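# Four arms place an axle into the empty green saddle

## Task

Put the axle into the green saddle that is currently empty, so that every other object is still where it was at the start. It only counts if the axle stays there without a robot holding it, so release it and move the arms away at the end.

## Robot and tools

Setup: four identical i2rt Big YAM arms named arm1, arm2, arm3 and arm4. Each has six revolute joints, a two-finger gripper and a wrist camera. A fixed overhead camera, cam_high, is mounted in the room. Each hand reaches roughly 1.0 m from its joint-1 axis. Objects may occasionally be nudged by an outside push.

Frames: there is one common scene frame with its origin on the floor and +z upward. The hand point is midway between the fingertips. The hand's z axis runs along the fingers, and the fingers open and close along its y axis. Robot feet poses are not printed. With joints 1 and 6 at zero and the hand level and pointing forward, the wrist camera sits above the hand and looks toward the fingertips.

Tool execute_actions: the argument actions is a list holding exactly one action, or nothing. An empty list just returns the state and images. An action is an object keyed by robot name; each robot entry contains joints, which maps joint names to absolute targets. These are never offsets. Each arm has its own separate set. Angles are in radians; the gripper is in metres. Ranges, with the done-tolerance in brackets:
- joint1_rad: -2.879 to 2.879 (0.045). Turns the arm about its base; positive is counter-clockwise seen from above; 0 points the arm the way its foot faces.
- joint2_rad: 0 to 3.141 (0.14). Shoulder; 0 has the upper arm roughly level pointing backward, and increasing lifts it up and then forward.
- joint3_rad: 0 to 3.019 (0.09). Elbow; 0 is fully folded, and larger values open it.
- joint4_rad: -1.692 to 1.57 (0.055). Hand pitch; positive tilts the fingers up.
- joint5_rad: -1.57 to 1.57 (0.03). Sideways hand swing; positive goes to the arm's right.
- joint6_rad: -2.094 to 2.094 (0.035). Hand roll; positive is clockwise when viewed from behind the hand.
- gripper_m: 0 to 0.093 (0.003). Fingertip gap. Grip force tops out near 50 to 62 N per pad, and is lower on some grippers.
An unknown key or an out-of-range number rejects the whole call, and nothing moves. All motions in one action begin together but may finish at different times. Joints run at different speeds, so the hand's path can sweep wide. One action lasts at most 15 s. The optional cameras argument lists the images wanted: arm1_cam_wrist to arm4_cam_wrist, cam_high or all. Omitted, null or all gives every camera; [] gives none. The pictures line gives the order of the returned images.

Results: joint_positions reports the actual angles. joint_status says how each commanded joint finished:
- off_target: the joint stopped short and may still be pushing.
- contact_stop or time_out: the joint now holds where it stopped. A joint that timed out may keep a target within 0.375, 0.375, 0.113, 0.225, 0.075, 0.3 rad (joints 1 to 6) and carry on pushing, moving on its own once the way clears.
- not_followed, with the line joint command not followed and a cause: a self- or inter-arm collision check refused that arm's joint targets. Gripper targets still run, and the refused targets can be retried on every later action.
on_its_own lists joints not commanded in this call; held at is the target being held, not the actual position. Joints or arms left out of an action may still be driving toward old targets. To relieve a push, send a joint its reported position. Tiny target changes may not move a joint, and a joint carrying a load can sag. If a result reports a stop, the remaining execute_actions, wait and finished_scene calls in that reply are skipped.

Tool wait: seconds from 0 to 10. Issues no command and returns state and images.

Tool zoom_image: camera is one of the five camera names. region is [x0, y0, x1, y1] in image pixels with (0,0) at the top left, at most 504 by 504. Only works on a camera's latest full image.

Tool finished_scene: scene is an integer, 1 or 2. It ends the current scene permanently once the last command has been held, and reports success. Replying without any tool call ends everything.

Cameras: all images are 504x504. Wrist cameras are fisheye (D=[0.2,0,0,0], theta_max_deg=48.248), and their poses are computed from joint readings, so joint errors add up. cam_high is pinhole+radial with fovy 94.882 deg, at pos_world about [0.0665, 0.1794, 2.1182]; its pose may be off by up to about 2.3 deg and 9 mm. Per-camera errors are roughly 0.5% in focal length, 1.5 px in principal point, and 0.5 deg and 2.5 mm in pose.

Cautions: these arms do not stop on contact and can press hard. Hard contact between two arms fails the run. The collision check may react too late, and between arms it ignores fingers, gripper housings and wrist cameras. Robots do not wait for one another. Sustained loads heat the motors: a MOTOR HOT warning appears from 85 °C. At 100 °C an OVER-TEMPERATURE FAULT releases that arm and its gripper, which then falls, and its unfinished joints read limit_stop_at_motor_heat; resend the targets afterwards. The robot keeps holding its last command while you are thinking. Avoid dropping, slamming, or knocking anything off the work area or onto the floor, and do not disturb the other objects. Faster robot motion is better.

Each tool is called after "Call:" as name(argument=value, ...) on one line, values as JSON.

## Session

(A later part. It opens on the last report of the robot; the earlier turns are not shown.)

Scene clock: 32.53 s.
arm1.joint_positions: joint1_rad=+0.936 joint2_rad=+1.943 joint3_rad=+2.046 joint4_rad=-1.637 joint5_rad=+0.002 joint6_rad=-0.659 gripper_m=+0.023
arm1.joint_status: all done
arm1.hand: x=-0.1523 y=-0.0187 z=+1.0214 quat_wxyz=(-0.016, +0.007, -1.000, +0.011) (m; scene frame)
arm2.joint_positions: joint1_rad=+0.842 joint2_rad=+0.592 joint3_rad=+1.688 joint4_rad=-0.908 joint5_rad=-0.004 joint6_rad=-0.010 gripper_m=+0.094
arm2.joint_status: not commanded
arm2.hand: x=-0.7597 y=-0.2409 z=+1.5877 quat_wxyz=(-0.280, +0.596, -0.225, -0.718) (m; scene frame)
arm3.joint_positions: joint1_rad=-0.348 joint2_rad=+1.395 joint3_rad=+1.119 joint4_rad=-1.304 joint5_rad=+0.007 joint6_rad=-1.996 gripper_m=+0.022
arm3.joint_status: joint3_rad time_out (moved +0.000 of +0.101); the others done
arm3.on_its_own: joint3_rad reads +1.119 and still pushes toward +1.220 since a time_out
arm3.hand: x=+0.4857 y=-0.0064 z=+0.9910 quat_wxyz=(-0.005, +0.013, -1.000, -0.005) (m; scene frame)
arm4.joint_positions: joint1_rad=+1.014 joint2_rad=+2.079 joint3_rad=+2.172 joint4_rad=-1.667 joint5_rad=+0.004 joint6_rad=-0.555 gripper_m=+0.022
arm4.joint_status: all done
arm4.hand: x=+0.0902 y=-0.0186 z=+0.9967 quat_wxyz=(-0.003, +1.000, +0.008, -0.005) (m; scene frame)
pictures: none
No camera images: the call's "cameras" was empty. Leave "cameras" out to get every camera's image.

Call:
execute_actions(actions=[{"arm4":{"joints":{"gripper_m":0.093}}}], cameras=["arm1_cam_wrist","arm4_cam_wrist"])

Scene clock: 33.30 s.
arm1.joint_positions: joint1_rad=+0.936 joint2_rad=+1.943 joint3_rad=+2.046 joint4_rad=-1.639 joint5_rad=+0.002 joint6_rad=-0.659 gripper_m=+0.023
arm1.joint_status: not commanded
arm1.hand: x=-0.1525 y=-0.0185 z=+1.0214 quat_wxyz=(-0.015, +0.007, -1.000, +0.010) (m; scene frame)
arm2.joint_positions: joint1_rad=+0.842 joint2_rad=+0.592 joint3_rad=+1.688 joint4_rad=-0.908 joint5_rad=-0.004 joint6_rad=-0.010 gripper_m=+0.094
arm2.joint_status: not commanded
arm2.hand: x=-0.7597 y=-0.2409 z=+1.5877 quat_wxyz=(-0.280, +0.596, -0.225, -0.718) (m; scene frame)
arm3.joint_positions: joint1_rad=-0.348 joint2_rad=+1.395 joint3_rad=+1.119 joint4_rad=-1.304 joint5_rad=+0.008 joint6_rad=-1.996 gripper_m=+0.022
arm3.joint_status: not commanded
arm3.on_its_own: joint3_rad reads +1.119 and still pushes toward +1.220 since a time_out
arm3.hand: x=+0.4855 y=-0.0063 z=+0.9910 quat_wxyz=(-0.004, +0.013, -1.000, -0.006) (m; scene frame)
arm4.joint_positions: joint1_rad=+1.014 joint2_rad=+2.075 joint3_rad=+2.172 joint4_rad=-1.669 joint5_rad=+0.004 joint6_rad=-0.555 gripper_m=+0.093
arm4.joint_status: all done
arm4.hand: x=+0.0910 y=-0.0191 z=+0.9988 quat_wxyz=(-0.003, +1.000, +0.008, -0.006) (m; scene frame)
pictures: arm1_cam_wrist, arm4_cam_wrist
camera_calibration (this result's frames):
arm1_cam_wrist: T_world_to_cam=[[0.0192656, -0.999452, 0.0269088, -0.0452285], [-0.818679, -0.000320074, 0.574251, -0.708509], [-0.573928, -0.033093, -0.818237, 0.870263], [0, 0, 0, 1]] pos_world=[-0.0797018, -0.0166309, 1.12016]
arm4_cam_wrist: T_world_to_cam=[[-0.0167867, 0.999806, 0.010329, 0.0107538], [0.809881, 0.00753829, 0.586546, -0.654176], [0.586354, 0.0182114, -0.80985, 0.880709], [0, 0, 0, 1]] pos_world=[0.0135778, -0.0218593, 1.09684]
Images, in order (width x height): arm1_cam_wrist 504x504, arm4_cam_wrist 504x504.

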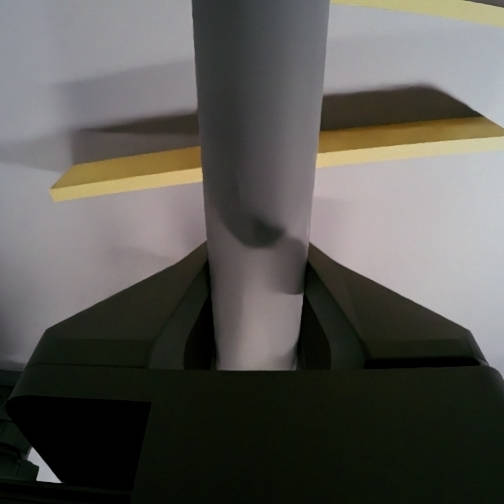

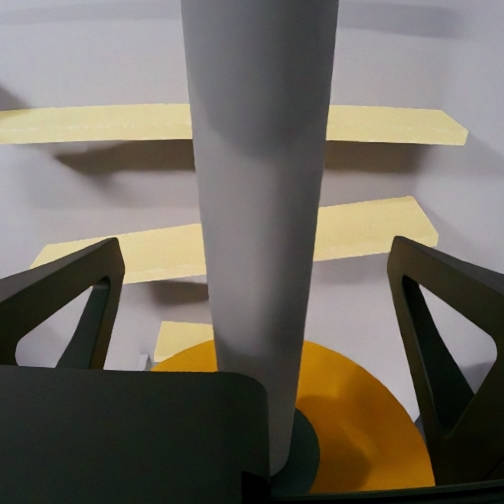

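Call:
execute_actions(actions=[{"arm4":{"joints":{"joint2_rad":1.78}}}], cameras=[])

Call:
execute_actions(actions=[{"arm4":{"joints":{"joint2_rad":0.85,"joint3_rad":1.3}}}], cameras=[])

Call:
execute_actions(actions=[{"arm4":{"joints":{"joint1_rad":-0.253,"joint6_rad":-1.817}}}], cameras=[])

Call:
execute_actions(actions=[{"arm4":{"joints":{"joint2_rad":1.26,"joint3_rad":1.45}}}], cameras=["cam_high","arm4_cam_wrist"])

Scene clock: 39.50 s.
arm1.joint_positions: joint1_rad=+0.936 joint2_rad=+1.943 joint3_rad=+2.046 joint4_rad=-1.639 joint5_rad=+0.002 joint6_rad=-0.659 gripper_m=+0.023
arm1.joint_status: not commanded
arm1.hand: x=-0.1525 y=-0.0185 z=+1.0214 quat_wxyz=(-0.015, +0.007, -1.000, +0.010) (m; scene frame)
arm2.joint_positions: joint1_rad=+0.842 joint2_rad=+0.592 joint3_rad=+1.688 joint4_rad=-0.908 joint5_rad=-0.004 joint6_rad=-0.010 gripper_m=+0.094
arm2.joint_status: not commanded
arm2.hand: x=-0.7597 y=-0.2409 z=+1.5877 quat_wxyz=(-0.280, +0.596, -0.225, -0.718) (m; scene frame)
arm3.joint_positions: joint1_rad=-0.348 joint2_rad=+1.395 joint3_rad=+1.119 joint4_rad=-1.304 joint5_rad=+0.008 joint6_rad=-1.996 gripper_m=+0.022
arm3.joint_status: not commanded
arm3.on_its_own: joint3_rad reads +1.119 and still pushes toward +1.220 since a time_out
arm3.hand: x=+0.4855 y=-0.0063 z=+0.9910 quat_wxyz=(-0.004, +0.013, -1.000, -0.006) (m; scene frame)
arm4.joint_positions: joint1_rad=+1.014 joint2_rad=+1.783 joint3_rad=+2.188 joint4_rad=-1.671 joint5_rad=+0.003 joint6_rad=-0.555 gripper_m=+0.093
arm4.joint_status: all done
arm4.hand: x=+0.1374 y=-0.0460 z=+1.1800 quat_wxyz=(-0.082, +0.987, +0.007, -0.136) (m; scene frame)
pictures: none
No camera images: the call's "cameras" was empty. Leave "cameras" out to get every camera's image.

Scene clock: 41.00 s.
arm1.joint_positions: joint1_rad=+0.936 joint2_rad=+1.943 joint3_rad=+2.046 joint4_rad=-1.639 joint5_rad=+0.002 joint6_rad=-0.659 gripper_m=+0.023
arm1.joint_status: not commanded
arm1.hand: x=-0.1525 y=-0.0185 z=+1.0214 quat_wxyz=(-0.015, +0.007, -1.000, +0.010) (m; scene frame)
arm2.joint_positions: joint1_rad=+0.842 joint2_rad=+0.592 joint3_rad=+1.688 joint4_rad=-0.908 joint5_rad=-0.004 joint6_rad=-0.010 gripper_m=+0.094
arm2.joint_status: not commanded
arm2.hand: x=-0.7597 y=-0.2409 z=+1.5877 quat_wxyz=(-0.280, +0.596, -0.225, -0.718) (m; scene frame)
arm3.joint_positions: joint1_rad=-0.348 joint2_rad=+1.395 joint3_rad=+1.119 joint4_rad=-1.304 joint5_rad=+0.008 joint6_rad=-1.996 gripper_m=+0.022
arm3.joint_status: not commanded
arm3.on_its_own: joint3_rad reads +1.119 and still pushes toward +1.220 since a time_out
arm3.hand: x=+0.4855 y=-0.0063 z=+0.9910 quat_wxyz=(-0.004, +0.013, -1.000, -0.006) (m; scene frame)
arm4.joint_positions: joint1_rad=+1.014 joint2_rad=+0.847 joint3_rad=+1.301 joint4_rad=-1.676 joint5_rad=+0.003 joint6_rad=-0.555 gripper_m=+0.093
arm4.joint_status: all done
arm4.hand: x=+0.4323 y=-0.2226 z=+1.1685 quat_wxyz=(-0.093, +0.984, +0.007, -0.154) (m; scene frame)
pictures: none
No camera images: the call's "cameras" was empty. Leave "cameras" out to get every camera's image.

Scene clock: 43.03 s.
arm1.joint_positions: joint1_rad=+0.936 joint2_rad=+1.943 joint3_rad=+2.046 joint4_rad=-1.639 joint5_rad=+0.002 joint6_rad=-0.659 gripper_m=+0.023
arm1.joint_status: not commanded
arm1.hand: x=-0.1525 y=-0.0185 z=+1.0214 quat_wxyz=(-0.015, +0.007, -1.000, +0.010) (m; scene frame)
arm2.joint_positions: joint1_rad=+0.842 joint2_rad=+0.592 joint3_rad=+1.688 joint4_rad=-0.908 joint5_rad=-0.004 joint6_rad=-0.010 gripper_m=+0.094
arm2.joint_status: not commanded
arm2.hand: x=-0.7597 y=-0.2409 z=+1.5877 quat_wxyz=(-0.280, +0.596, -0.225, -0.718) (m; scene frame)
arm3.joint_positions: joint1_rad=-0.348 joint2_rad=+1.395 joint3_rad=+1.119 joint4_rad=-1.304 joint5_rad=+0.008 joint6_rad=-1.996 gripper_m=+0.022
arm3.joint_status: not commanded
arm3.on_its_own: joint3_rad reads +1.119 and still pushes toward +1.220 since a time_out
arm3.hand: x=+0.4855 y=-0.0063 z=+0.9910 quat_wxyz=(-0.004, +0.013, -1.000, -0.006) (m; scene frame)
arm4.joint_positions: joint1_rad=-0.248 joint2_rad=+0.847 joint3_rad=+1.301 joint4_rad=-1.676 joint5_rad=+0.001 joint6_rad=-1.806 gripper_m=+0.093
arm4.joint_status: all done
arm4.hand: x=+0.7032 y=-0.1090 z=+1.1652 quat_wxyz=(-0.170, +0.985, +0.000, +0.033) (m; scene frame)
pictures: none
No camera images: the call's "cameras" was empty. Leave "cameras" out to get every camera's image.

Scene clock: 44.40 s.
arm1.joint_positions: joint1_rad=+0.936 joint2_rad=+1.943 joint3_rad=+2.046 joint4_rad=-1.639 joint5_rad=+0.002 joint6_rad=-0.659 gripper_m=+0.023
arm1.joint_status: not commanded
arm1.hand: x=-0.1525 y=-0.0185 z=+1.0214 quat_wxyz=(-0.015, +0.007, -1.000, +0.010) (m; scene frame)
arm2.joint_positions: joint1_rad=+0.842 joint2_rad=+0.592 joint3_rad=+1.688 joint4_rad=-0.908 joint5_rad=-0.004 joint6_rad=-0.010 gripper_m=+0.094
arm2.joint_status: not commanded
arm2.hand: x=-0.7597 y=-0.2409 z=+1.5877 quat_wxyz=(-0.280, +0.596, -0.225, -0.718) (m; scene frame)
arm3.joint_positions: joint1_rad=-0.348 joint2_rad=+1.395 joint3_rad=+1.119 joint4_rad=-1.304 joint5_rad=+0.008 joint6_rad=-1.996 gripper_m=+0.022
arm3.joint_status: not commanded
arm3.on_its_own: joint3_rad reads +1.119 and still pushes toward +1.220 since a time_out
arm3.hand: x=+0.4855 y=-0.0063 z=+0.9910 quat_wxyz=(-0.004, +0.013, -1.000, -0.006) (m; scene frame)
arm4.joint_positions: joint1_rad=-0.248 joint2_rad=+1.268 joint3_rad=+1.422 joint4_rad=-1.677 joint5_rad=+0.001 joint6_rad=-1.807 gripper_m=+0.093
arm4.joint_status: all done
arm4.hand: x=+0.7282 y=+0.0018 z=+1.0950 quat_wxyz=(-0.025, +1.000, +0.002, -0.001) (m; scene frame)
pictures: arm4_cam_wrist, cam_high
camera_calibration (this result's frames):
arm4_cam_wrist: T_world_to_cam=[[-0.00615956, 0.998511, 0.0541978, -0.0561581], [0.8047, -0.0272263, 0.593057, -1.23015], [0.59365, 0.0472659, -0.803334, 0.572067], [0, 0, 0, 1]] pos_world=[0.649946, -0.00445722, 1.19215]
Images, in order (width x height): arm4_cam_wrist 504x504, cam_high 504x504.

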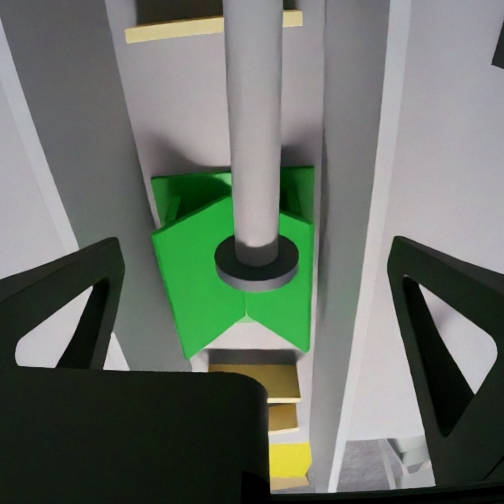

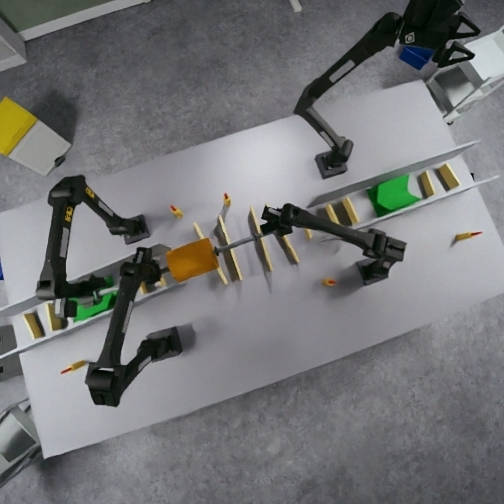

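Call:
execute_actions(actions=[{"arm4":{"joints":{"joint2_rad":1.285,"joint3_rad":1.185,"joint4_rad":-1.45}}}], cameras=["arm4_cam_wrist"])

Scene clock: 45.63 s.
arm1.joint_positions: joint1_rad=+0.936 joint2_rad=+1.943 joint3_rad=+2.046 joint4_rad=-1.639 joint5_rad=+0.002 joint6_rad=-0.659 gripper_m=+0.023
arm1.joint_status: not commanded
arm1.hand: x=-0.1525 y=-0.0185 z=+1.0214 quat_wxyz=(-0.015, +0.007, -1.000, +0.010) (m; scene frame)
arm2.joint_positions: joint1_rad=+0.842 joint2_rad=+0.592 joint3_rad=+1.688 joint4_rad=-0.908 joint5_rad=-0.004 joint6_rad=-0.010 gripper_m=+0.094
arm2.joint_status: not commanded
arm2.hand: x=-0.7597 y=-0.2409 z=+1.5877 quat_wxyz=(-0.280, +0.596, -0.225, -0.718) (m; scene frame)
arm3.joint_positions: joint1_rad=-0.348 joint2_rad=+1.395 joint3_rad=+1.119 joint4_rad=-1.304 joint5_rad=+0.008 joint6_rad=-1.996 gripper_m=+0.022
arm3.joint_status: not commanded
arm3.on_its_own: joint3_rad reads +1.119 and still pushes toward +1.220 since a time_out
arm3.hand: x=+0.4855 y=-0.0063 z=+0.9910 quat_wxyz=(-0.004, +0.013, -1.000, -0.006) (m; scene frame)
arm4.joint_positions: joint1_rad=-0.248 joint2_rad=+1.287 joint3_rad=+1.182 joint4_rad=-1.463 joint5_rad=+0.001 joint6_rad=-1.807 gripper_m=+0.093
arm4.joint_status: all done
arm4.hand: x=+0.7266 y=+0.0011 z=+0.9971 quat_wxyz=(-0.004, +1.000, +0.003, -0.006) (m; scene frame)
pictures: arm4_cam_wrist
camera_calibration (this result's frames):
arm4_cam_wrist: T_world_to_cam=[[-0.0064655, 0.999916, 0.01122, -0.00706705], [0.810686, -0.00132772, 0.58548, -1.16762], [0.585446, 0.0128813, -0.810609, 0.507666], [0, 0, 0, 1]] pos_world=[0.649318, -0.00102324, 1.09522]
Images, in order (width x height): arm4_cam_wrist 504x504.

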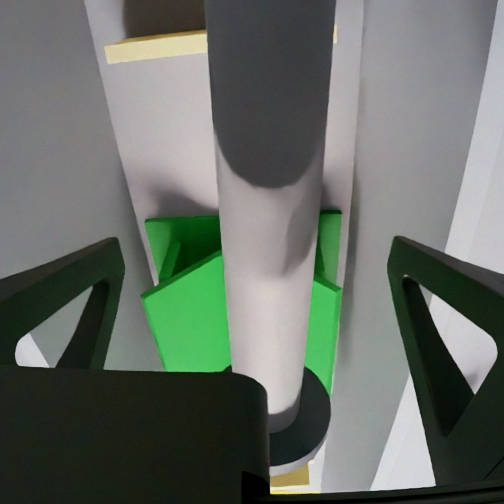

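Call:
execute_actions(actions=[{"arm4":{"joints":{"gripper_m":0}}}], cameras=[])

Call:
execute_actions(actions=[{"arm4":{"joints":{"joint2_rad":1.25,"joint3_rad":1.25}},"arm1":{"joints":{"joint2_rad":1.885,"joint3_rad":2.125}},"arm3":{"joints":{"joint2_rad":1.38,"joint3_rad":1.15}}}], cameras=[])

Call:
execute_actions(actions=[{"arm3":{"joints":{"gripper_m":0.093}}}], cameras=["arm4_cam_wrist","arm3_cam_wrist"])

Scene clock: 46.57 s.
arm1.joint_positions: joint1_rad=+0.937 joint2_rad=+1.943 joint3_rad=+2.046 joint4_rad=-1.640 joint5_rad=+0.001 joint6_rad=-0.657 gripper_m=+0.023
arm1.joint_status: not commanded
arm1.hand: x=-0.1525 y=-0.0181 z=+1.0214 quat_wxyz=(-0.015, +0.006, -1.000, +0.010) (m; scene frame)
arm2.joint_positions: joint1_rad=+0.842 joint2_rad=+0.592 joint3_rad=+1.688 joint4_rad=-0.908 joint5_rad=-0.004 joint6_rad=-0.010 gripper_m=+0.094
arm2.joint_status: not commanded
arm2.hand: x=-0.7597 y=-0.2409 z=+1.5877 quat_wxyz=(-0.280, +0.596, -0.225, -0.718) (m; scene frame)
arm3.joint_positions: joint1_rad=-0.348 joint2_rad=+1.395 joint3_rad=+1.121 joint4_rad=-1.302 joint5_rad=+0.006 joint6_rad=-1.994 gripper_m=+0.022
arm3.joint_status: not commanded
arm3.on_its_own: joint3_rad reads +1.121 and still pushes toward +1.220 since a time_out
arm3.hand: x=+0.4853 y=-0.0076 z=+0.9917 quat_wxyz=(-0.004, +0.012, -1.000, -0.003) (m; scene frame)
arm4.joint_positions: joint1_rad=-0.248 joint2_rad=+1.286 joint3_rad=+1.182 joint4_rad=-1.455 joint5_rad=-0.001 joint6_rad=-1.813 gripper_m=+0.024
arm4.joint_status: gripper_m off_target (ended at +0.024, target +0.000)
arm4.hand: x=+0.7267 y=+0.0028 z=+0.9972 quat_wxyz=(-0.008, +1.000, +0.005, -0.006) (m; scene frame)
pictures: none
No camera images: the call's "cameras" was empty. Leave "cameras" out to get every camera's image.

Scene clock: 47.17 s.
arm1.joint_positions: joint1_rad=+0.937 joint2_rad=+1.942 joint3_rad=+2.046 joint4_rad=-1.640 joint5_rad=+0.001 joint6_rad=-0.656 gripper_m=+0.023
arm1.joint_status: all done
arm1.hand: x=-0.1526 y=-0.0181 z=+1.0216 quat_wxyz=(-0.015, +0.006, -1.000, +0.010) (m; scene frame)
arm2.joint_positions: joint1_rad=+0.842 joint2_rad=+0.592 joint3_rad=+1.688 joint4_rad=-0.908 joint5_rad=-0.004 joint6_rad=-0.010 gripper_m=+0.094
arm2.joint_status: not commanded
arm2.hand: x=-0.7597 y=-0.2409 z=+1.5877 quat_wxyz=(-0.280, +0.596, -0.225, -0.718) (m; scene frame)
arm3.joint_positions: joint1_rad=-0.348 joint2_rad=+1.395 joint3_rad=+1.121 joint4_rad=-1.302 joint5_rad=+0.005 joint6_rad=-1.994 gripper_m=+0.022
arm3.joint_status: all done
arm3.hand: x=+0.4853 y=-0.0076 z=+0.9917 quat_wxyz=(-0.005, +0.012, -1.000, -0.003) (m; scene frame)
arm4.joint_positions: joint1_rad=-0.248 joint2_rad=+1.279 joint3_rad=+1.182 joint4_rad=-1.454 joint5_rad=-0.001 joint6_rad=-1.813 gripper_m=+0.024
arm4.joint_status: all done
arm4.hand: x=+0.7267 y=+0.0025 z=+0.9997 quat_wxyz=(-0.012, +1.000, +0.005, -0.005) (m; scene frame)
pictures: none
No camera images: the call's "cameras" was empty. Leave "cameras" out to get every camera's image.

Scene clock: 47.87 s.
arm1.joint_positions: joint1_rad=+0.937 joint2_rad=+1.942 joint3_rad=+2.046 joint4_rad=-1.640 joint5_rad=+0.001 joint6_rad=-0.656 gripper_m=+0.023
arm1.joint_status: not commanded
arm1.hand: x=-0.1525 y=-0.0180 z=+1.0216 quat_wxyz=(-0.015, +0.006, -1.000, +0.010) (m; scene frame)
arm2.joint_positions: joint1_rad=+0.842 joint2_rad=+0.592 joint3_rad=+1.688 joint4_rad=-0.908 joint5_rad=-0.004 joint6_rad=-0.010 gripper_m=+0.094
arm2.joint_status: not commanded
arm2.hand: x=-0.7597 y=-0.2409 z=+1.5877 quat_wxyz=(-0.280, +0.596, -0.225, -0.718) (m; scene frame)
arm3.joint_positions: joint1_rad=-0.351 joint2_rad=+1.394 joint3_rad=+1.121 joint4_rad=-1.302 joint5_rad=+0.005 joint6_rad=-1.993 gripper_m=+0.093
arm3.joint_status: all done
arm3.hand: x=+0.4847 y=-0.0073 z=+0.9918 quat_wxyz=(-0.005, +0.010, -1.000, -0.003) (m; scene frame)
arm4.joint_positions: joint1_rad=-0.248 joint2_rad=+1.279 joint3_rad=+1.182 joint4_rad=-1.454 joint5_rad=-0.001 joint6_rad=-1.813 gripper_m=+0.024
arm4.joint_status: not commanded
arm4.hand: x=+0.7267 y=+0.0025 z=+0.9997 quat_wxyz=(-0.012, +1.000, +0.005, -0.005) (m; scene frame)
pictures: arm3_cam_wrist, arm4_cam_wrist
camera_calibration (this result's frames):
arm3_cam_wrist: T_world_to_cam=[[0.0308732, -0.999351, -0.0185822, -0.00433244], [-0.814021, -0.0359273, 0.579723, -0.174393], [-0.580014, -0.00277158, -0.814602, 1.2178], [0, 0, 0, 1]] pos_world=[0.564516, -0.00721986, 1.09304]
arm4_cam_wrist: T_world_to_cam=[[-0.0120137, 0.999548, 0.0275736, -0.0208321], [0.809322, -0.00647478, 0.58733, -1.17009], [0.587243, 0.029372, -0.808878, 0.506637], [0, 0, 0, 1]] pos_world=[0.649208, -0.0016343, 1.09761]
Images, in order (width x height): arm3_cam_wrist 504x504, arm4_cam_wrist 504x504.

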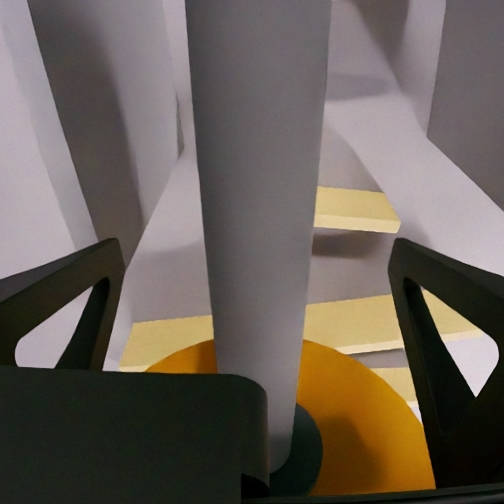

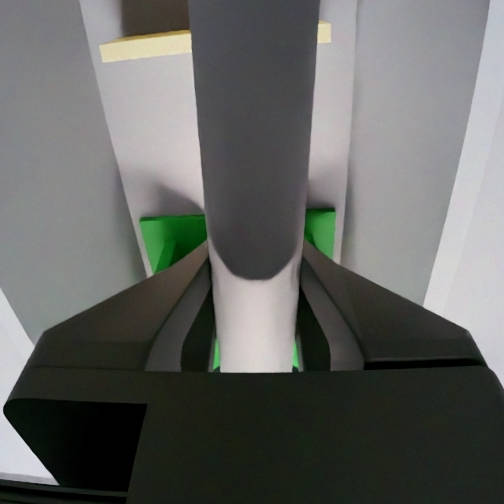

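Call:
execute_actions(actions=[{"arm3":{"joints":{"joint2_rad":1.3,"joint3_rad":1.47,"joint4_rad":-1.65}}}], cameras=[])

Call:
execute_actions(actions=[{"arm3":{"joints":{"joint2_rad":0.3,"joint3_rad":1.3}}}], cameras=[])

Call:
execute_actions(actions=[{"arm1":{"joints":{"joint1_rad":0.847,"joint2_rad":1.715,"joint3_rad":1.81,"joint4_rad":-1.59,"joint6_rad":-0.75}},"arm4":{"joints":{"joint1_rad":-0.007,"joint2_rad":1.18,"joint3_rad":1.16,"joint4_rad":-1.48,"joint6_rad":-1.57}},"arm3":{"joints":{"joint1_rad":1.2}}}], cameras=[])

Call:
execute_actions(actions=[{"arm1":{"joints":{"joint1_rad":0.654,"joint2_rad":1.485,"joint3_rad":1.515,"joint4_rad":-1.53,"joint6_rad":-0.94}},"arm4":{"joints":{"joint1_rad":0.362,"joint2_rad":1.26,"joint3_rad":1.255,"joint4_rad":-1.475,"joint6_rad":-1.2}}}], cameras=["cam_high"])

Scene clock: 49.63 s.
arm1.joint_positions: joint1_rad=+0.937 joint2_rad=+1.942 joint3_rad=+2.046 joint4_rad=-1.640 joint5_rad=+0.001 joint6_rad=-0.656 gripper_m=+0.023
arm1.joint_status: not commanded
arm1.hand: x=-0.1525 y=-0.0180 z=+1.0216 quat_wxyz=(-0.015, +0.006, -1.000, +0.010) (m; scene frame)
arm2.joint_positions: joint1_rad=+0.842 joint2_rad=+0.592 joint3_rad=+1.688 joint4_rad=-0.908 joint5_rad=-0.004 joint6_rad=-0.010 gripper_m=+0.094
arm2.joint_status: not commanded
arm2.hand: x=-0.7597 y=-0.2409 z=+1.5877 quat_wxyz=(-0.280, +0.596, -0.225, -0.718) (m; scene frame)
arm3.joint_positions: joint1_rad=-0.351 joint2_rad=+1.294 joint3_rad=+1.427 joint4_rad=-1.638 joint5_rad=+0.004 joint6_rad=-1.992 gripper_m=+0.093
arm3.joint_status: all done
arm3.hand: x=+0.4870 y=+0.0025 z=+1.1444 quat_wxyz=(+0.009, +0.009, -0.999, +0.029) (m; scene frame)
arm4.joint_positions: joint1_rad=-0.248 joint2_rad=+1.279 joint3_rad=+1.182 joint4_rad=-1.454 joint5_rad=-0.001 joint6_rad=-1.813 gripper_m=+0.024
arm4.joint_status: not commanded
arm4.hand: x=+0.7267 y=+0.0025 z=+0.9997 quat_wxyz=(-0.012, +1.000, +0.005, -0.005) (m; scene frame)
pictures: none
No camera images: the call's "cameras" was empty. Leave "cameras" out to get every camera's image.

Scene clock: 51.07 s.
arm1.joint_positions: joint1_rad=+0.937 joint2_rad=+1.942 joint3_rad=+2.046 joint4_rad=-1.640 joint5_rad=+0.001 joint6_rad=-0.656 gripper_m=+0.023
arm1.joint_status: not commanded
arm1.hand: x=-0.1525 y=-0.0180 z=+1.0216 quat_wxyz=(-0.015, +0.006, -1.000, +0.010) (m; scene frame)
arm2.joint_positions: joint1_rad=+0.842 joint2_rad=+0.592 joint3_rad=+1.688 joint4_rad=-0.908 joint5_rad=-0.004 joint6_rad=-0.010 gripper_m=+0.094
arm2.joint_status: not commanded
arm2.hand: x=-0.7597 y=-0.2409 z=+1.5877 quat_wxyz=(-0.280, +0.596, -0.225, -0.718) (m; scene frame)
arm3.joint_positions: joint1_rad=-0.351 joint2_rad=+0.303 joint3_rad=+1.301 joint4_rad=-1.641 joint5_rad=+0.004 joint6_rad=-1.992 gripper_m=+0.093
arm3.joint_status: all done
arm3.hand: x=+0.6001 y=+0.2730 z=+1.3088 quat_wxyz=(+0.175, +0.005, -0.895, +0.409) (m; scene frame)
arm4.joint_positions: joint1_rad=-0.248 joint2_rad=+1.279 joint3_rad=+1.182 joint4_rad=-1.454 joint5_rad=-0.001 joint6_rad=-1.813 gripper_m=+0.024
arm4.joint_status: not commanded
arm4.hand: x=+0.7267 y=+0.0025 z=+0.9997 quat_wxyz=(-0.012, +1.000, +0.005, -0.005) (m; scene frame)
pictures: none
No camera images: the call's "cameras" was empty. Leave "cameras" out to get every camera's image.

Scene clock: 52.83 s.
arm1.joint_positions: joint1_rad=+0.838 joint2_rad=+1.754 joint3_rad=+1.790 joint4_rad=-1.591 joint5_rad=-0.004 joint6_rad=-0.742 gripper_m=+0.023
arm1.joint_status: all done
arm1.hand: x=-0.2406 y=-0.0178 z=+1.0268 quat_wxyz=(-0.009, -0.001, -1.000, +0.002) (m; scene frame)
arm2.joint_positions: joint1_rad=+0.842 joint2_rad=+0.592 joint3_rad=+1.688 joint4_rad=-0.908 joint5_rad=-0.004 joint6_rad=-0.010 gripper_m=+0.094
arm2.joint_status: not commanded
arm2.hand: x=-0.7597 y=-0.2409 z=+1.5877 quat_wxyz=(-0.280, +0.596, -0.225, -0.718) (m; scene frame)
arm3.joint_positions: joint1_rad=+1.193 joint2_rad=+0.303 joint3_rad=+1.301 joint4_rad=-1.641 joint5_rad=+0.003 joint6_rad=-1.992 gripper_m=+0.093
arm3.joint_status: all done
arm3.hand: x=+0.7104 y=+0.3141 z=+1.3101 quat_wxyz=(-0.160, +0.627, -0.634, +0.423) (m; scene frame)
arm4.joint_positions: joint1_rad=+0.000 joint2_rad=+1.209 joint3_rad=+1.142 joint4_rad=-1.475 joint5_rad=-0.003 joint6_rad=-1.555 gripper_m=+0.024
arm4.joint_status: all done
arm4.hand: x=+0.6376 y=-0.0117 z=+1.0081 quat_wxyz=(-0.016, +1.000, +0.000, -0.009) (m; scene frame)
pictures: none
No camera images: the call's "cameras" was empty. Leave "cameras" out to get every camera's image.

Scene clock: 53.90 s.
arm1.joint_positions: joint1_rad=+0.648 joint2_rad=+1.519 joint3_rad=+1.490 joint4_rad=-1.518 joint5_rad=+0.002 joint6_rad=-0.930 gripper_m=+0.023
arm1.joint_status: all done
arm1.hand: x=-0.3689 y=-0.0187 z=+1.0237 quat_wxyz=(-0.008, -0.001, -1.000, +0.009) (m; scene frame)
arm2.joint_positions: joint1_rad=+0.842 joint2_rad=+0.592 joint3_rad=+1.688 joint4_rad=-0.908 joint5_rad=-0.004 joint6_rad=-0.010 gripper_m=+0.094
arm2.joint_status: not commanded
arm2.hand: x=-0.7597 y=-0.2409 z=+1.5877 quat_wxyz=(-0.280, +0.596, -0.225, -0.718) (m; scene frame)
arm3.joint_positions: joint1_rad=+1.193 joint2_rad=+0.303 joint3_rad=+1.301 joint4_rad=-1.641 joint5_rad=+0.003 joint6_rad=-1.992 gripper_m=+0.093
arm3.joint_status: not commanded
arm3.hand: x=+0.7104 y=+0.3141 z=+1.3101 quat_wxyz=(-0.160, +0.627, -0.634, +0.423) (m; scene frame)
arm4.joint_positions: joint1_rad=+0.366 joint2_rad=+1.289 joint3_rad=+1.183 joint4_rad=-1.462 joint5_rad=-0.012 joint6_rad=-1.188 gripper_m=+0.024
arm4.joint_status: all done
arm4.hand: x=+0.5066 y=-0.0154 z=+0.9997 quat_wxyz=(-0.001, +1.000, +0.000, -0.013) (m; scene frame)
pictures: cam_high
Images, in order (width x height): cam_high 504x504.

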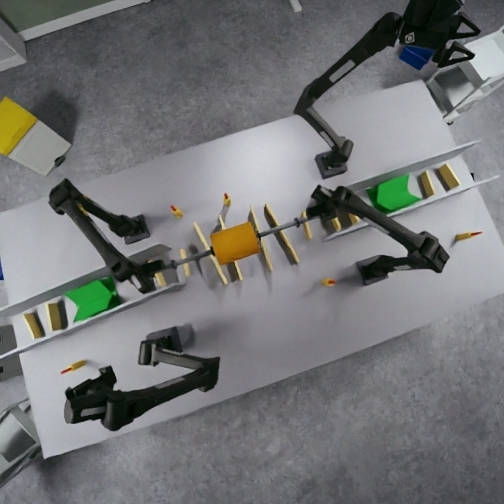

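Call:
execute_actions(actions=[{"arm1":{"joints":{"joint1_rad":0.39,"joint2_rad":1.33,"joint3_rad":1.345,"joint4_rad":-1.53,"joint6_rad":-1.21}},"arm4":{"joints":{"joint1_rad":0.648,"joint2_rad":1.42,"joint3_rad":1.42,"joint4_rad":-1.47,"joint6_rad":-0.91}},"arm2":{"joints":{"joint2_rad":0.45,"joint3_rad":1.2,"joint4_rad":-1.65,"joint6_rad":-1.85}}}], cameras=[])

Call:
execute_actions(actions=[{"arm1":{"joints":{"joint1_rad":0.055,"joint2_rad":1.265,"joint3_rad":1.285,"joint6_rad":-1.545}},"arm4":{"joints":{"joint1_rad":0.848,"joint2_rad":1.645,"joint3_rad":1.695,"joint4_rad":-1.51,"joint6_rad":-0.71}},"arm2":{"joints":{"joint1_rad":-0.279}}}], cameras=[])

Call:
execute_actions(actions=[{"arm1":{"joints":{"joint1_rad":-0.362,"joint2_rad":1.35,"joint3_rad":1.405,"joint6_rad":-1.96}},"arm4":{"joints":{"joint1_rad":1.01,"joint2_rad":2.01,"joint3_rad":2.25,"joint4_rad":-1.67,"joint6_rad":-0.55}}}], cameras=["cam_high","arm2_cam_wrist","arm1_cam_wrist"])

Scene clock: 56.67 s.
arm1.joint_positions: joint1_rad=+0.383 joint2_rad=+1.358 joint3_rad=+1.320 joint4_rad=-1.517 joint5_rad=+0.002 joint6_rad=-1.194 gripper_m=+0.023
arm1.joint_status: all done
arm1.hand: x=-0.4980 y=-0.0177 z=+1.0227 quat_wxyz=(-0.004, -0.002, -1.000, +0.007) (m; scene frame)
arm2.joint_positions: joint1_rad=+0.842 joint2_rad=+0.459 joint3_rad=+1.190 joint4_rad=-1.640 joint5_rad=-0.004 joint6_rad=-1.839 gripper_m=+0.094
arm2.joint_status: all done
arm2.hand: x=-0.7493 y=-0.2505 z=+1.2241 quat_wxyz=(-0.312, +0.806, +0.495, -0.093) (m; scene frame)
arm3.joint_positions: joint1_rad=+1.193 joint2_rad=+0.303 joint3_rad=+1.301 joint4_rad=-1.641 joint5_rad=+0.003 joint6_rad=-1.992 gripper_m=+0.093
arm3.joint_status: not commanded
arm3.hand: x=+0.7104 y=+0.3141 z=+1.3101 quat_wxyz=(-0.160, +0.627, -0.634, +0.423) (m; scene frame)
arm4.joint_positions: joint1_rad=+0.656 joint2_rad=+1.456 joint3_rad=+1.349 joint4_rad=-1.457 joint5_rad=-0.009 joint6_rad=-0.894 gripper_m=+0.024
arm4.joint_status: all done
arm4.hand: x=+0.3761 y=-0.0174 z=+1.0023 quat_wxyz=(-0.002, +1.000, -0.002, -0.013) (m; scene frame)
pictures: none
No camera images: the call's "cameras" was empty. Leave "cameras" out to get every camera's image.

Scene clock: 58.23 s.
arm1.joint_positions: joint1_rad=+0.051 joint2_rad=+1.300 joint3_rad=+1.258 joint4_rad=-1.518 joint5_rad=+0.001 joint6_rad=-1.524 gripper_m=+0.023
arm1.joint_status: all done
arm1.hand: x=-0.6261 y=-0.0204 z=+1.0191 quat_wxyz=(-0.002, -0.003, -1.000, +0.004) (m; scene frame)
arm2.joint_positions: joint1_rad=-0.267 joint2_rad=+0.459 joint3_rad=+1.190 joint4_rad=-1.640 joint5_rad=-0.003 joint6_rad=-1.840 gripper_m=+0.094
arm2.joint_status: all done
arm2.hand: x=-0.5996 y=-0.2075 z=+1.2240 quat_wxyz=(-0.313, +0.946, -0.002, +0.086) (m; scene frame)
arm3.joint_positions: joint1_rad=+1.193 joint2_rad=+0.303 joint3_rad=+1.301 joint4_rad=-1.641 joint5_rad=+0.003 joint6_rad=-1.992 gripper_m=+0.093
arm3.joint_status: not commanded
arm3.hand: x=+0.7104 y=+0.3141 z=+1.3101 quat_wxyz=(-0.160, +0.627, -0.634, +0.423) (m; scene frame)
arm4.joint_positions: joint1_rad=+0.857 joint2_rad=+1.683 joint3_rad=+1.619 joint4_rad=-1.497 joint5_rad=-0.006 joint6_rad=-0.694 gripper_m=+0.024
arm4.joint_status: all done
arm4.hand: x=+0.2477 y=-0.0208 z=+1.0051 quat_wxyz=(-0.002, +1.000, -0.001, -0.013) (m; scene frame)
pictures: none
No camera images: the call's "cameras" was empty. Leave "cameras" out to get every camera's image.

Scene clock: 59.50 s.
arm1.joint_positions: joint1_rad=-0.361 joint2_rad=+1.370 joint3_rad=+1.326 joint4_rad=-1.521 joint5_rad=+0.004 joint6_rad=-1.935 gripper_m=+0.023
arm1.joint_status: all done
arm1.hand: x=-0.7855 y=-0.0193 z=+1.0193 quat_wxyz=(+0.001, -0.003, -1.000, +0.001) (m; scene frame)
arm2.joint_positions: joint1_rad=-0.267 joint2_rad=+0.459 joint3_rad=+1.190 joint4_rad=-1.640 joint5_rad=-0.003 joint6_rad=-1.840 gripper_m=+0.094
arm2.joint_status: not commanded
arm2.hand: x=-0.5996 y=-0.2075 z=+1.2240 quat_wxyz=(-0.313, +0.946, -0.002, +0.086) (m; scene frame)
arm3.joint_positions: joint1_rad=+1.193 joint2_rad=+0.303 joint3_rad=+1.301 joint4_rad=-1.641 joint5_rad=+0.003 joint6_rad=-1.992 gripper_m=+0.093
arm3.joint_status: not commanded
arm3.hand: x=+0.7104 y=+0.3141 z=+1.3101 quat_wxyz=(-0.160, +0.627, -0.634, +0.423) (m; scene frame)
arm4.joint_positions: joint1_rad=+1.019 joint2_rad=+2.068 joint3_rad=+2.168 joint4_rad=-1.660 joint5_rad=-0.004 joint6_rad=-0.534 gripper_m=+0.024
arm4.joint_status: all done
arm4.hand: x=+0.0884 y=-0.0222 z=+1.0016 quat_wxyz=(-0.003, +1.000, -0.001, -0.013) (m; scene frame)
pictures: arm1_cam_wrist, arm2_cam_wrist, cam_high
camera_calibration (this result's frames):
arm1_cam_wrist: T_world_to_cam=[[-0.00109041, -0.999972, 0.00746593, -0.0299197], [-0.798963, 0.00536103, 0.601357, -1.23755], [-0.60138, -0.00530927, -0.798946, 0.464531], [0, 0, 0, 1]] pos_world=[-0.709432, -0.0208179, 1.11557]
arm2_cam_wrist: T_world_to_cam=[[-0.0426027, 0.805831, 0.590612, -0.580094], [0.690014, -0.403785, 0.600698, -0.402383], [0.722541, 0.433122, -0.538832, 1.3034], [0, 0, 0, 1]] pos_world=[-0.688826, -0.259551, 1.28664]
Images, in order (width x height): arm1_cam_wrist 504x504, arm2_cam_wrist 504x504, cam_high 504x504.

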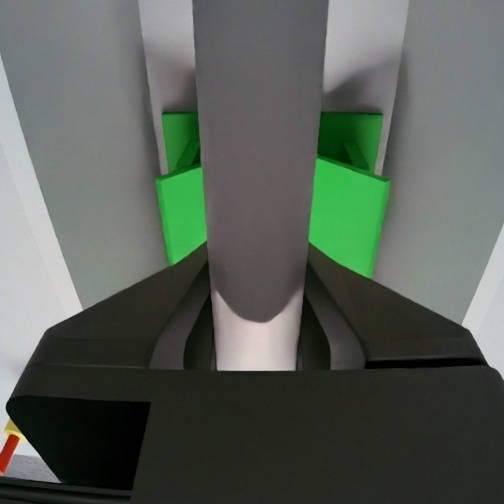

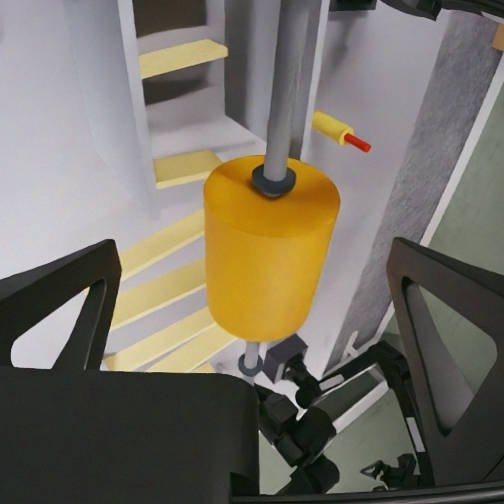

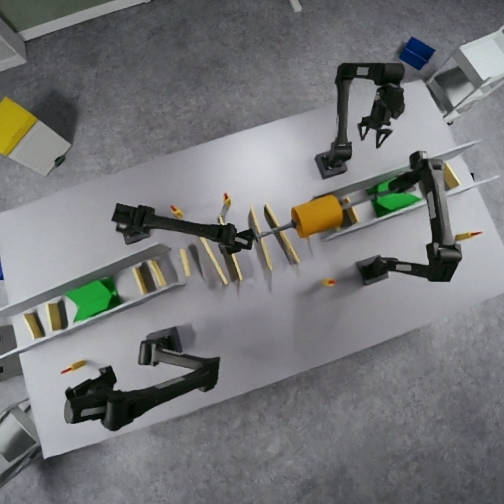

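Call:
execute_actions(actions=[{"arm2":{"joints":{"joint1_rad":-0.285,"joint2_rad":1.22,"joint3_rad":1.37,"joint4_rad":-1.67}}}], cameras=["arm2_cam_wrist"])

Scene clock: 61.20 s.
arm1.joint_positions: joint1_rad=-0.361 joint2_rad=+1.370 joint3_rad=+1.326 joint4_rad=-1.521 joint5_rad=+0.004 joint6_rad=-1.935 gripper_m=+0.023
arm1.joint_status: not commanded
arm1.hand: x=-0.7855 y=-0.0193 z=+1.0193 quat_wxyz=(+0.001, -0.003, -1.000, +0.001) (m; scene frame)
arm2.joint_positions: joint1_rad=-0.269 joint2_rad=+1.230 joint3_rad=+1.359 joint4_rad=-1.666 joint5_rad=-0.003 joint6_rad=-1.840 gripper_m=+0.094
arm2.joint_status: all done
arm2.hand: x=-0.5449 y=-0.0167 z=+1.1174 quat_wxyz=(-0.017, +1.000, -0.004, +0.003) (m; scene frame)
arm3.joint_positions: joint1_rad=+1.193 joint2_rad=+0.303 joint3_rad=+1.301 joint4_rad=-1.641 joint5_rad=+0.003 joint6_rad=-1.992 gripper_m=+0.093
arm3.joint_status: not commanded
arm3.hand: x=+0.7104 y=+0.3141 z=+1.3101 quat_wxyz=(-0.160, +0.627, -0.634, +0.423) (m; scene frame)
arm4.joint_positions: joint1_rad=+1.019 joint2_rad=+2.068 joint3_rad=+2.168 joint4_rad=-1.660 joint5_rad=-0.004 joint6_rad=-0.534 gripper_m=+0.024
arm4.joint_status: not commanded
arm4.hand: x=+0.0884 y=-0.0222 z=+1.0016 quat_wxyz=(-0.003, +1.000, -0.001, -0.013) (m; scene frame)
pictures: arm2_cam_wrist
camera_calibration (this result's frames):
arm2_cam_wrist: T_world_to_cam=[[0.0141367, 0.999463, 0.0295675, -0.00746878], [0.796244, -0.0291387, 0.604274, -0.239], [0.604811, 0.0150005, -0.796228, 1.34027], [0, 0, 0, 1]] pos_world=[-0.6202, -0.019604, 1.2118]
Images, in order (width x height): arm2_cam_wrist 504x504.

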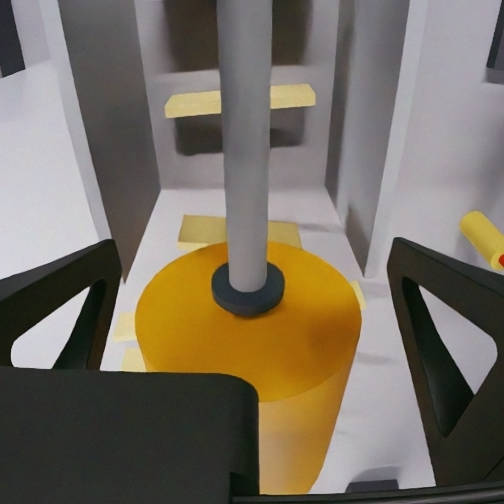

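Call:
execute_actions(actions=[{"arm2":{"joints":{"joint2_rad":1.236,"joint3_rad":1.09,"joint4_rad":-1.41}}}], cameras=["arm2_cam_wrist"])

Scene clock: 62.37 s.
arm1.joint_positions: joint1_rad=-0.361 joint2_rad=+1.370 joint3_rad=+1.326 joint4_rad=-1.521 joint5_rad=+0.004 joint6_rad=-1.935 gripper_m=+0.023
arm1.joint_status: not commanded
arm1.hand: x=-0.7855 y=-0.0193 z=+1.0193 quat_wxyz=(+0.001, -0.003, -1.000, +0.001) (m; scene frame)
arm2.joint_positions: joint1_rad=-0.269 joint2_rad=+1.231 joint3_rad=+1.089 joint4_rad=-1.421 joint5_rad=-0.003 joint6_rad=-1.840 gripper_m=+0.094
arm2.joint_status: all done
arm2.hand: x=-0.5468 y=-0.0234 z=+1.0138 quat_wxyz=(-0.004, +1.000, -0.004, -0.001) (m; scene frame)
arm3.joint_positions: joint1_rad=+1.193 joint2_rad=+0.303 joint3_rad=+1.301 joint4_rad=-1.641 joint5_rad=+0.003 joint6_rad=-1.992 gripper_m=+0.093
arm3.joint_status: not commanded
arm3.hand: x=+0.7104 y=+0.3141 z=+1.3101 quat_wxyz=(-0.160, +0.627, -0.634, +0.423) (m; scene frame)
arm4.joint_positions: joint1_rad=+1.019 joint2_rad=+2.068 joint3_rad=+2.168 joint4_rad=-1.660 joint5_rad=-0.004 joint6_rad=-0.534 gripper_m=+0.024
arm4.joint_status: not commanded
arm4.hand: x=+0.0884 y=-0.0222 z=+1.0016 quat_wxyz=(-0.003, +1.000, -0.001, -0.013) (m; scene frame)
pictures: arm2_cam_wrist
camera_calibration (this result's frames):
arm2_cam_wrist: T_world_to_cam=[[0.0142487, 0.999894, 0.0030547, 0.0292054], [0.800776, -0.0132406, 0.598817, -0.16666], [0.598794, -0.00608624, -0.80088, 1.25997], [0, 0, 0, 1]] pos_world=[-0.621422, -0.0237405, 1.1088]
Images, in order (width x height): arm2_cam_wrist 504x504.

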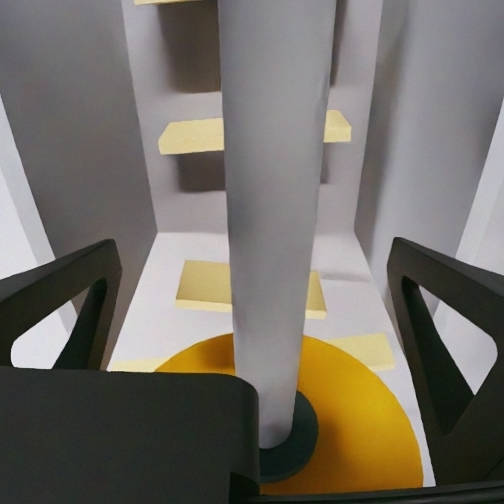

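Call:
execute_actions(actions=[{"arm2":{"joints":{"joint2_rad":1.265,"joint4_rad":-1.385}}}], cameras=[])

Call:
execute_actions(actions=[{"arm2":{"joints":{"gripper_m":0}}}], cameras=["arm2_cam_wrist"])

Call:
execute_actions(actions=[{"arm2":{"joints":{"joint2_rad":1.225,"joint3_rad":1.165}},"arm1":{"joints":{"joint3_rad":1.36}}}], cameras=[])

Call:
execute_actions(actions=[{"arm1":{"joints":{"gripper_m":0.093}}}], cameras=["arm2_cam_wrist","arm1_cam_wrist"])

Scene clock: 63.87 s.
arm1.joint_positions: joint1_rad=-0.361 joint2_rad=+1.370 joint3_rad=+1.326 joint4_rad=-1.521 joint5_rad=+0.004 joint6_rad=-1.935 gripper_m=+0.023
arm1.joint_status: not commanded
arm1.hand: x=-0.7855 y=-0.0193 z=+1.0193 quat_wxyz=(+0.001, -0.003, -1.000, +0.001) (m; scene frame)
arm2.joint_positions: joint1_rad=-0.269 joint2_rad=+1.255 joint3_rad=+1.089 joint4_rad=-1.395 joint5_rad=-0.003 joint6_rad=-1.840 gripper_m=+0.094
arm2.joint_status: all done
arm2.hand: x=-0.5446 y=-0.0156 z=+1.0062 quat_wxyz=(-0.005, +1.000, -0.004, +0.000) (m; scene frame)
arm3.joint_positions: joint1_rad=+1.193 joint2_rad=+0.303 joint3_rad=+1.301 joint4_rad=-1.641 joint5_rad=+0.003 joint6_rad=-1.992 gripper_m=+0.093
arm3.joint_status: not commanded
arm3.hand: x=+0.7104 y=+0.3141 z=+1.3101 quat_wxyz=(-0.160, +0.627, -0.634, +0.423) (m; scene frame)
arm4.joint_positions: joint1_rad=+1.019 joint2_rad=+2.068 joint3_rad=+2.168 joint4_rad=-1.660 joint5_rad=-0.004 joint6_rad=-0.534 gripper_m=+0.024
arm4.joint_status: not commanded
arm4.hand: x=+0.0884 y=-0.0222 z=+1.0016 quat_wxyz=(-0.003, +1.000, -0.001, -0.013) (m; scene frame)
pictures: none
No camera images: the call's "cameras" was empty. Leave "cameras" out to get every camera's image.

Scene clock: 64.60 s.
arm1.joint_positions: joint1_rad=-0.361 joint2_rad=+1.370 joint3_rad=+1.326 joint4_rad=-1.526 joint5_rad=+0.005 joint6_rad=-1.936 gripper_m=+0.023
arm1.joint_status: not commanded
arm1.hand: x=-0.7851 y=-0.0179 z=+1.0193 quat_wxyz=(+0.001, -0.003, -1.000, -0.002) (m; scene frame)
arm2.joint_positions: joint1_rad=-0.271 joint2_rad=+1.254 joint3_rad=+1.086 joint4_rad=-1.398 joint5_rad=+0.000 joint6_rad=-1.841 gripper_m=+0.023
arm2.joint_status: gripper_m off_target (ended at +0.023, target +0.000)
arm2.hand: x=-0.5440 y=-0.0173 z=+1.0055 quat_wxyz=(-0.002, +1.000, -0.004, +0.000) (m; scene frame)
arm3.joint_positions: joint1_rad=+1.193 joint2_rad=+0.303 joint3_rad=+1.301 joint4_rad=-1.641 joint5_rad=+0.003 joint6_rad=-1.992 gripper_m=+0.093
arm3.joint_status: not commanded
arm3.hand: x=+0.7104 y=+0.3141 z=+1.3101 quat_wxyz=(-0.160, +0.627, -0.634, +0.423) (m; scene frame)
arm4.joint_positions: joint1_rad=+1.018 joint2_rad=+2.068 joint3_rad=+2.168 joint4_rad=-1.660 joint5_rad=-0.001 joint6_rad=-0.534 gripper_m=+0.024
arm4.joint_status: not commanded
arm4.hand: x=+0.0888 y=-0.0215 z=+1.0016 quat_wxyz=(-0.004, +1.000, -0.001, -0.012) (m; scene frame)
pictures: arm2_cam_wrist
camera_calibration (this result's frames):
arm2_cam_wrist: T_world_to_cam=[[0.0146405, 0.999893, -0.000588674, 0.027006], [0.799731, -0.0113564, 0.600251, -0.165784], [0.600179, -0.00925877, -0.799812, 1.25133], [0, 0, 0, 1]] pos_world=[-0.618834, -0.0173, 1.10036]
Images, in order (width x height): arm2_cam_wrist 504x504.

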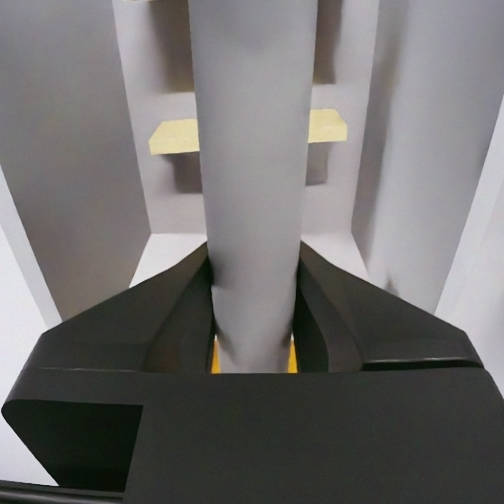

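Scene clock: 65.20 s.
arm1.joint_positions: joint1_rad=-0.361 joint2_rad=+1.370 joint3_rad=+1.326 joint4_rad=-1.526 joint5_rad=+0.005 joint6_rad=-1.936 gripper_m=+0.023
arm1.joint_status: all done
arm1.hand: x=-0.7851 y=-0.0179 z=+1.0193 quat_wxyz=(+0.001, -0.003, -1.000, -0.002) (m; scene frame)
arm2.joint_positions: joint1_rad=-0.271 joint2_rad=+1.249 joint3_rad=+1.086 joint4_rad=-1.397 joint5_rad=+0.000 joint6_rad=-1.841 gripper_m=+0.023
arm2.joint_status: all done
arm2.hand: x=-0.5440 y=-0.0172 z=+1.0071 quat_wxyz=(-0.005, +1.000, -0.004, +0.001) (m; scene frame)
arm3.joint_positions: joint1_rad=+1.193 joint2_rad=+0.303 joint3_rad=+1.301 joint4_rad=-1.641 joint5_rad=+0.003 joint6_rad=-1.992 gripper_m=+0.093
arm3.joint_status: not commanded
arm3.hand: x=+0.7104 y=+0.3141 z=+1.3101 quat_wxyz=(-0.160, +0.627, -0.634, +0.423) (m; scene frame)
arm4.joint_positions: joint1_rad=+1.018 joint2_rad=+2.068 joint3_rad=+2.168 joint4_rad=-1.660 joint5_rad=-0.001 joint6_rad=-0.534 gripper_m=+0.024
arm4.joint_status: not commanded
arm4.hand: x=+0.0888 y=-0.0215 z=+1.0016 quat_wxyz=(-0.004, +1.000, -0.001, -0.012) (m; scene frame)
pictures: none
No camera images: the call's "cameras" was empty. Leave "cameras" out to get every camera's image.

Scene clock: 65.90 s.
arm1.joint_positions: joint1_rad=-0.361 joint2_rad=+1.367 joint3_rad=+1.326 joint4_rad=-1.526 joint5_rad=+0.002 joint6_rad=-1.945 gripper_m=+0.093
arm1.joint_status: all done
arm1.hand: x=-0.7845 y=-0.0177 z=+1.0206 quat_wxyz=(+0.000, +0.002, -1.000, +0.000) (m; scene frame)
arm2.joint_positions: joint1_rad=-0.272 joint2_rad=+1.250 joint3_rad=+1.086 joint4_rad=-1.395 joint5_rad=+0.000 joint6_rad=-1.842 gripper_m=+0.023
arm2.joint_status: not commanded
arm2.hand: x=-0.5435 y=-0.0169 z=+1.0070 quat_wxyz=(-0.006, +1.000, -0.005, +0.001) (m; scene frame)
arm3.joint_positions: joint1_rad=+1.193 joint2_rad=+0.303 joint3_rad=+1.301 joint4_rad=-1.641 joint5_rad=+0.003 joint6_rad=-1.992 gripper_m=+0.093
arm3.joint_status: not commanded
arm3.hand: x=+0.7104 y=+0.3141 z=+1.3101 quat_wxyz=(-0.160, +0.627, -0.634, +0.423) (m; scene frame)
arm4.joint_positions: joint1_rad=+1.018 joint2_rad=+2.068 joint3_rad=+2.168 joint4_rad=-1.662 joint5_rad=+0.000 joint6_rad=-0.534 gripper_m=+0.024
arm4.joint_status: not commanded
arm4.hand: x=+0.0893 y=-0.0216 z=+1.0016 quat_wxyz=(-0.004, +1.000, -0.001, -0.011) (m; scene frame)
pictures: arm1_cam_wrist, arm2_cam_wrist
camera_calibration (this result's frames):
arm1_cam_wrist: T_world_to_cam=[[0.00843636, -0.999946, 0.00602084, -0.0193976], [-0.800533, -0.00314559, 0.59928, -1.23683], [-0.599229, -0.00987563, -0.800517, 0.469353], [0, 0, 0, 1]] pos_world=[-0.708707, -0.0186519, 1.11705]
arm2_cam_wrist: T_world_to_cam=[[0.0150197, 0.999862, 0.00704056, 0.0191544], [0.798171, -0.0162304, 0.602212, -0.17005], [0.602244, -0.00342548, -0.798305, 1.25188], [0, 0, 0, 1]] pos_world=[-0.618493, -0.0176234, 1.10165]
Images, in order (width x height): arm1_cam_wrist 504x504, arm2_cam_wrist 504x504.

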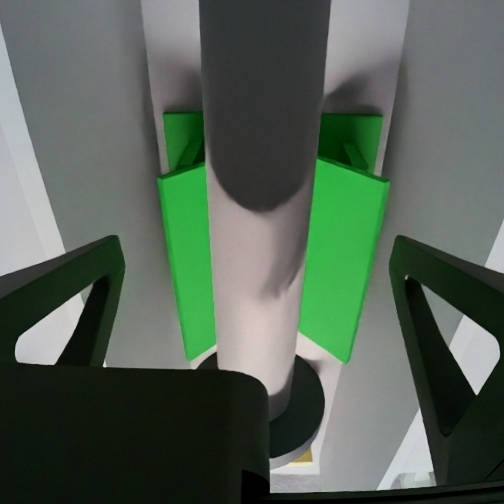

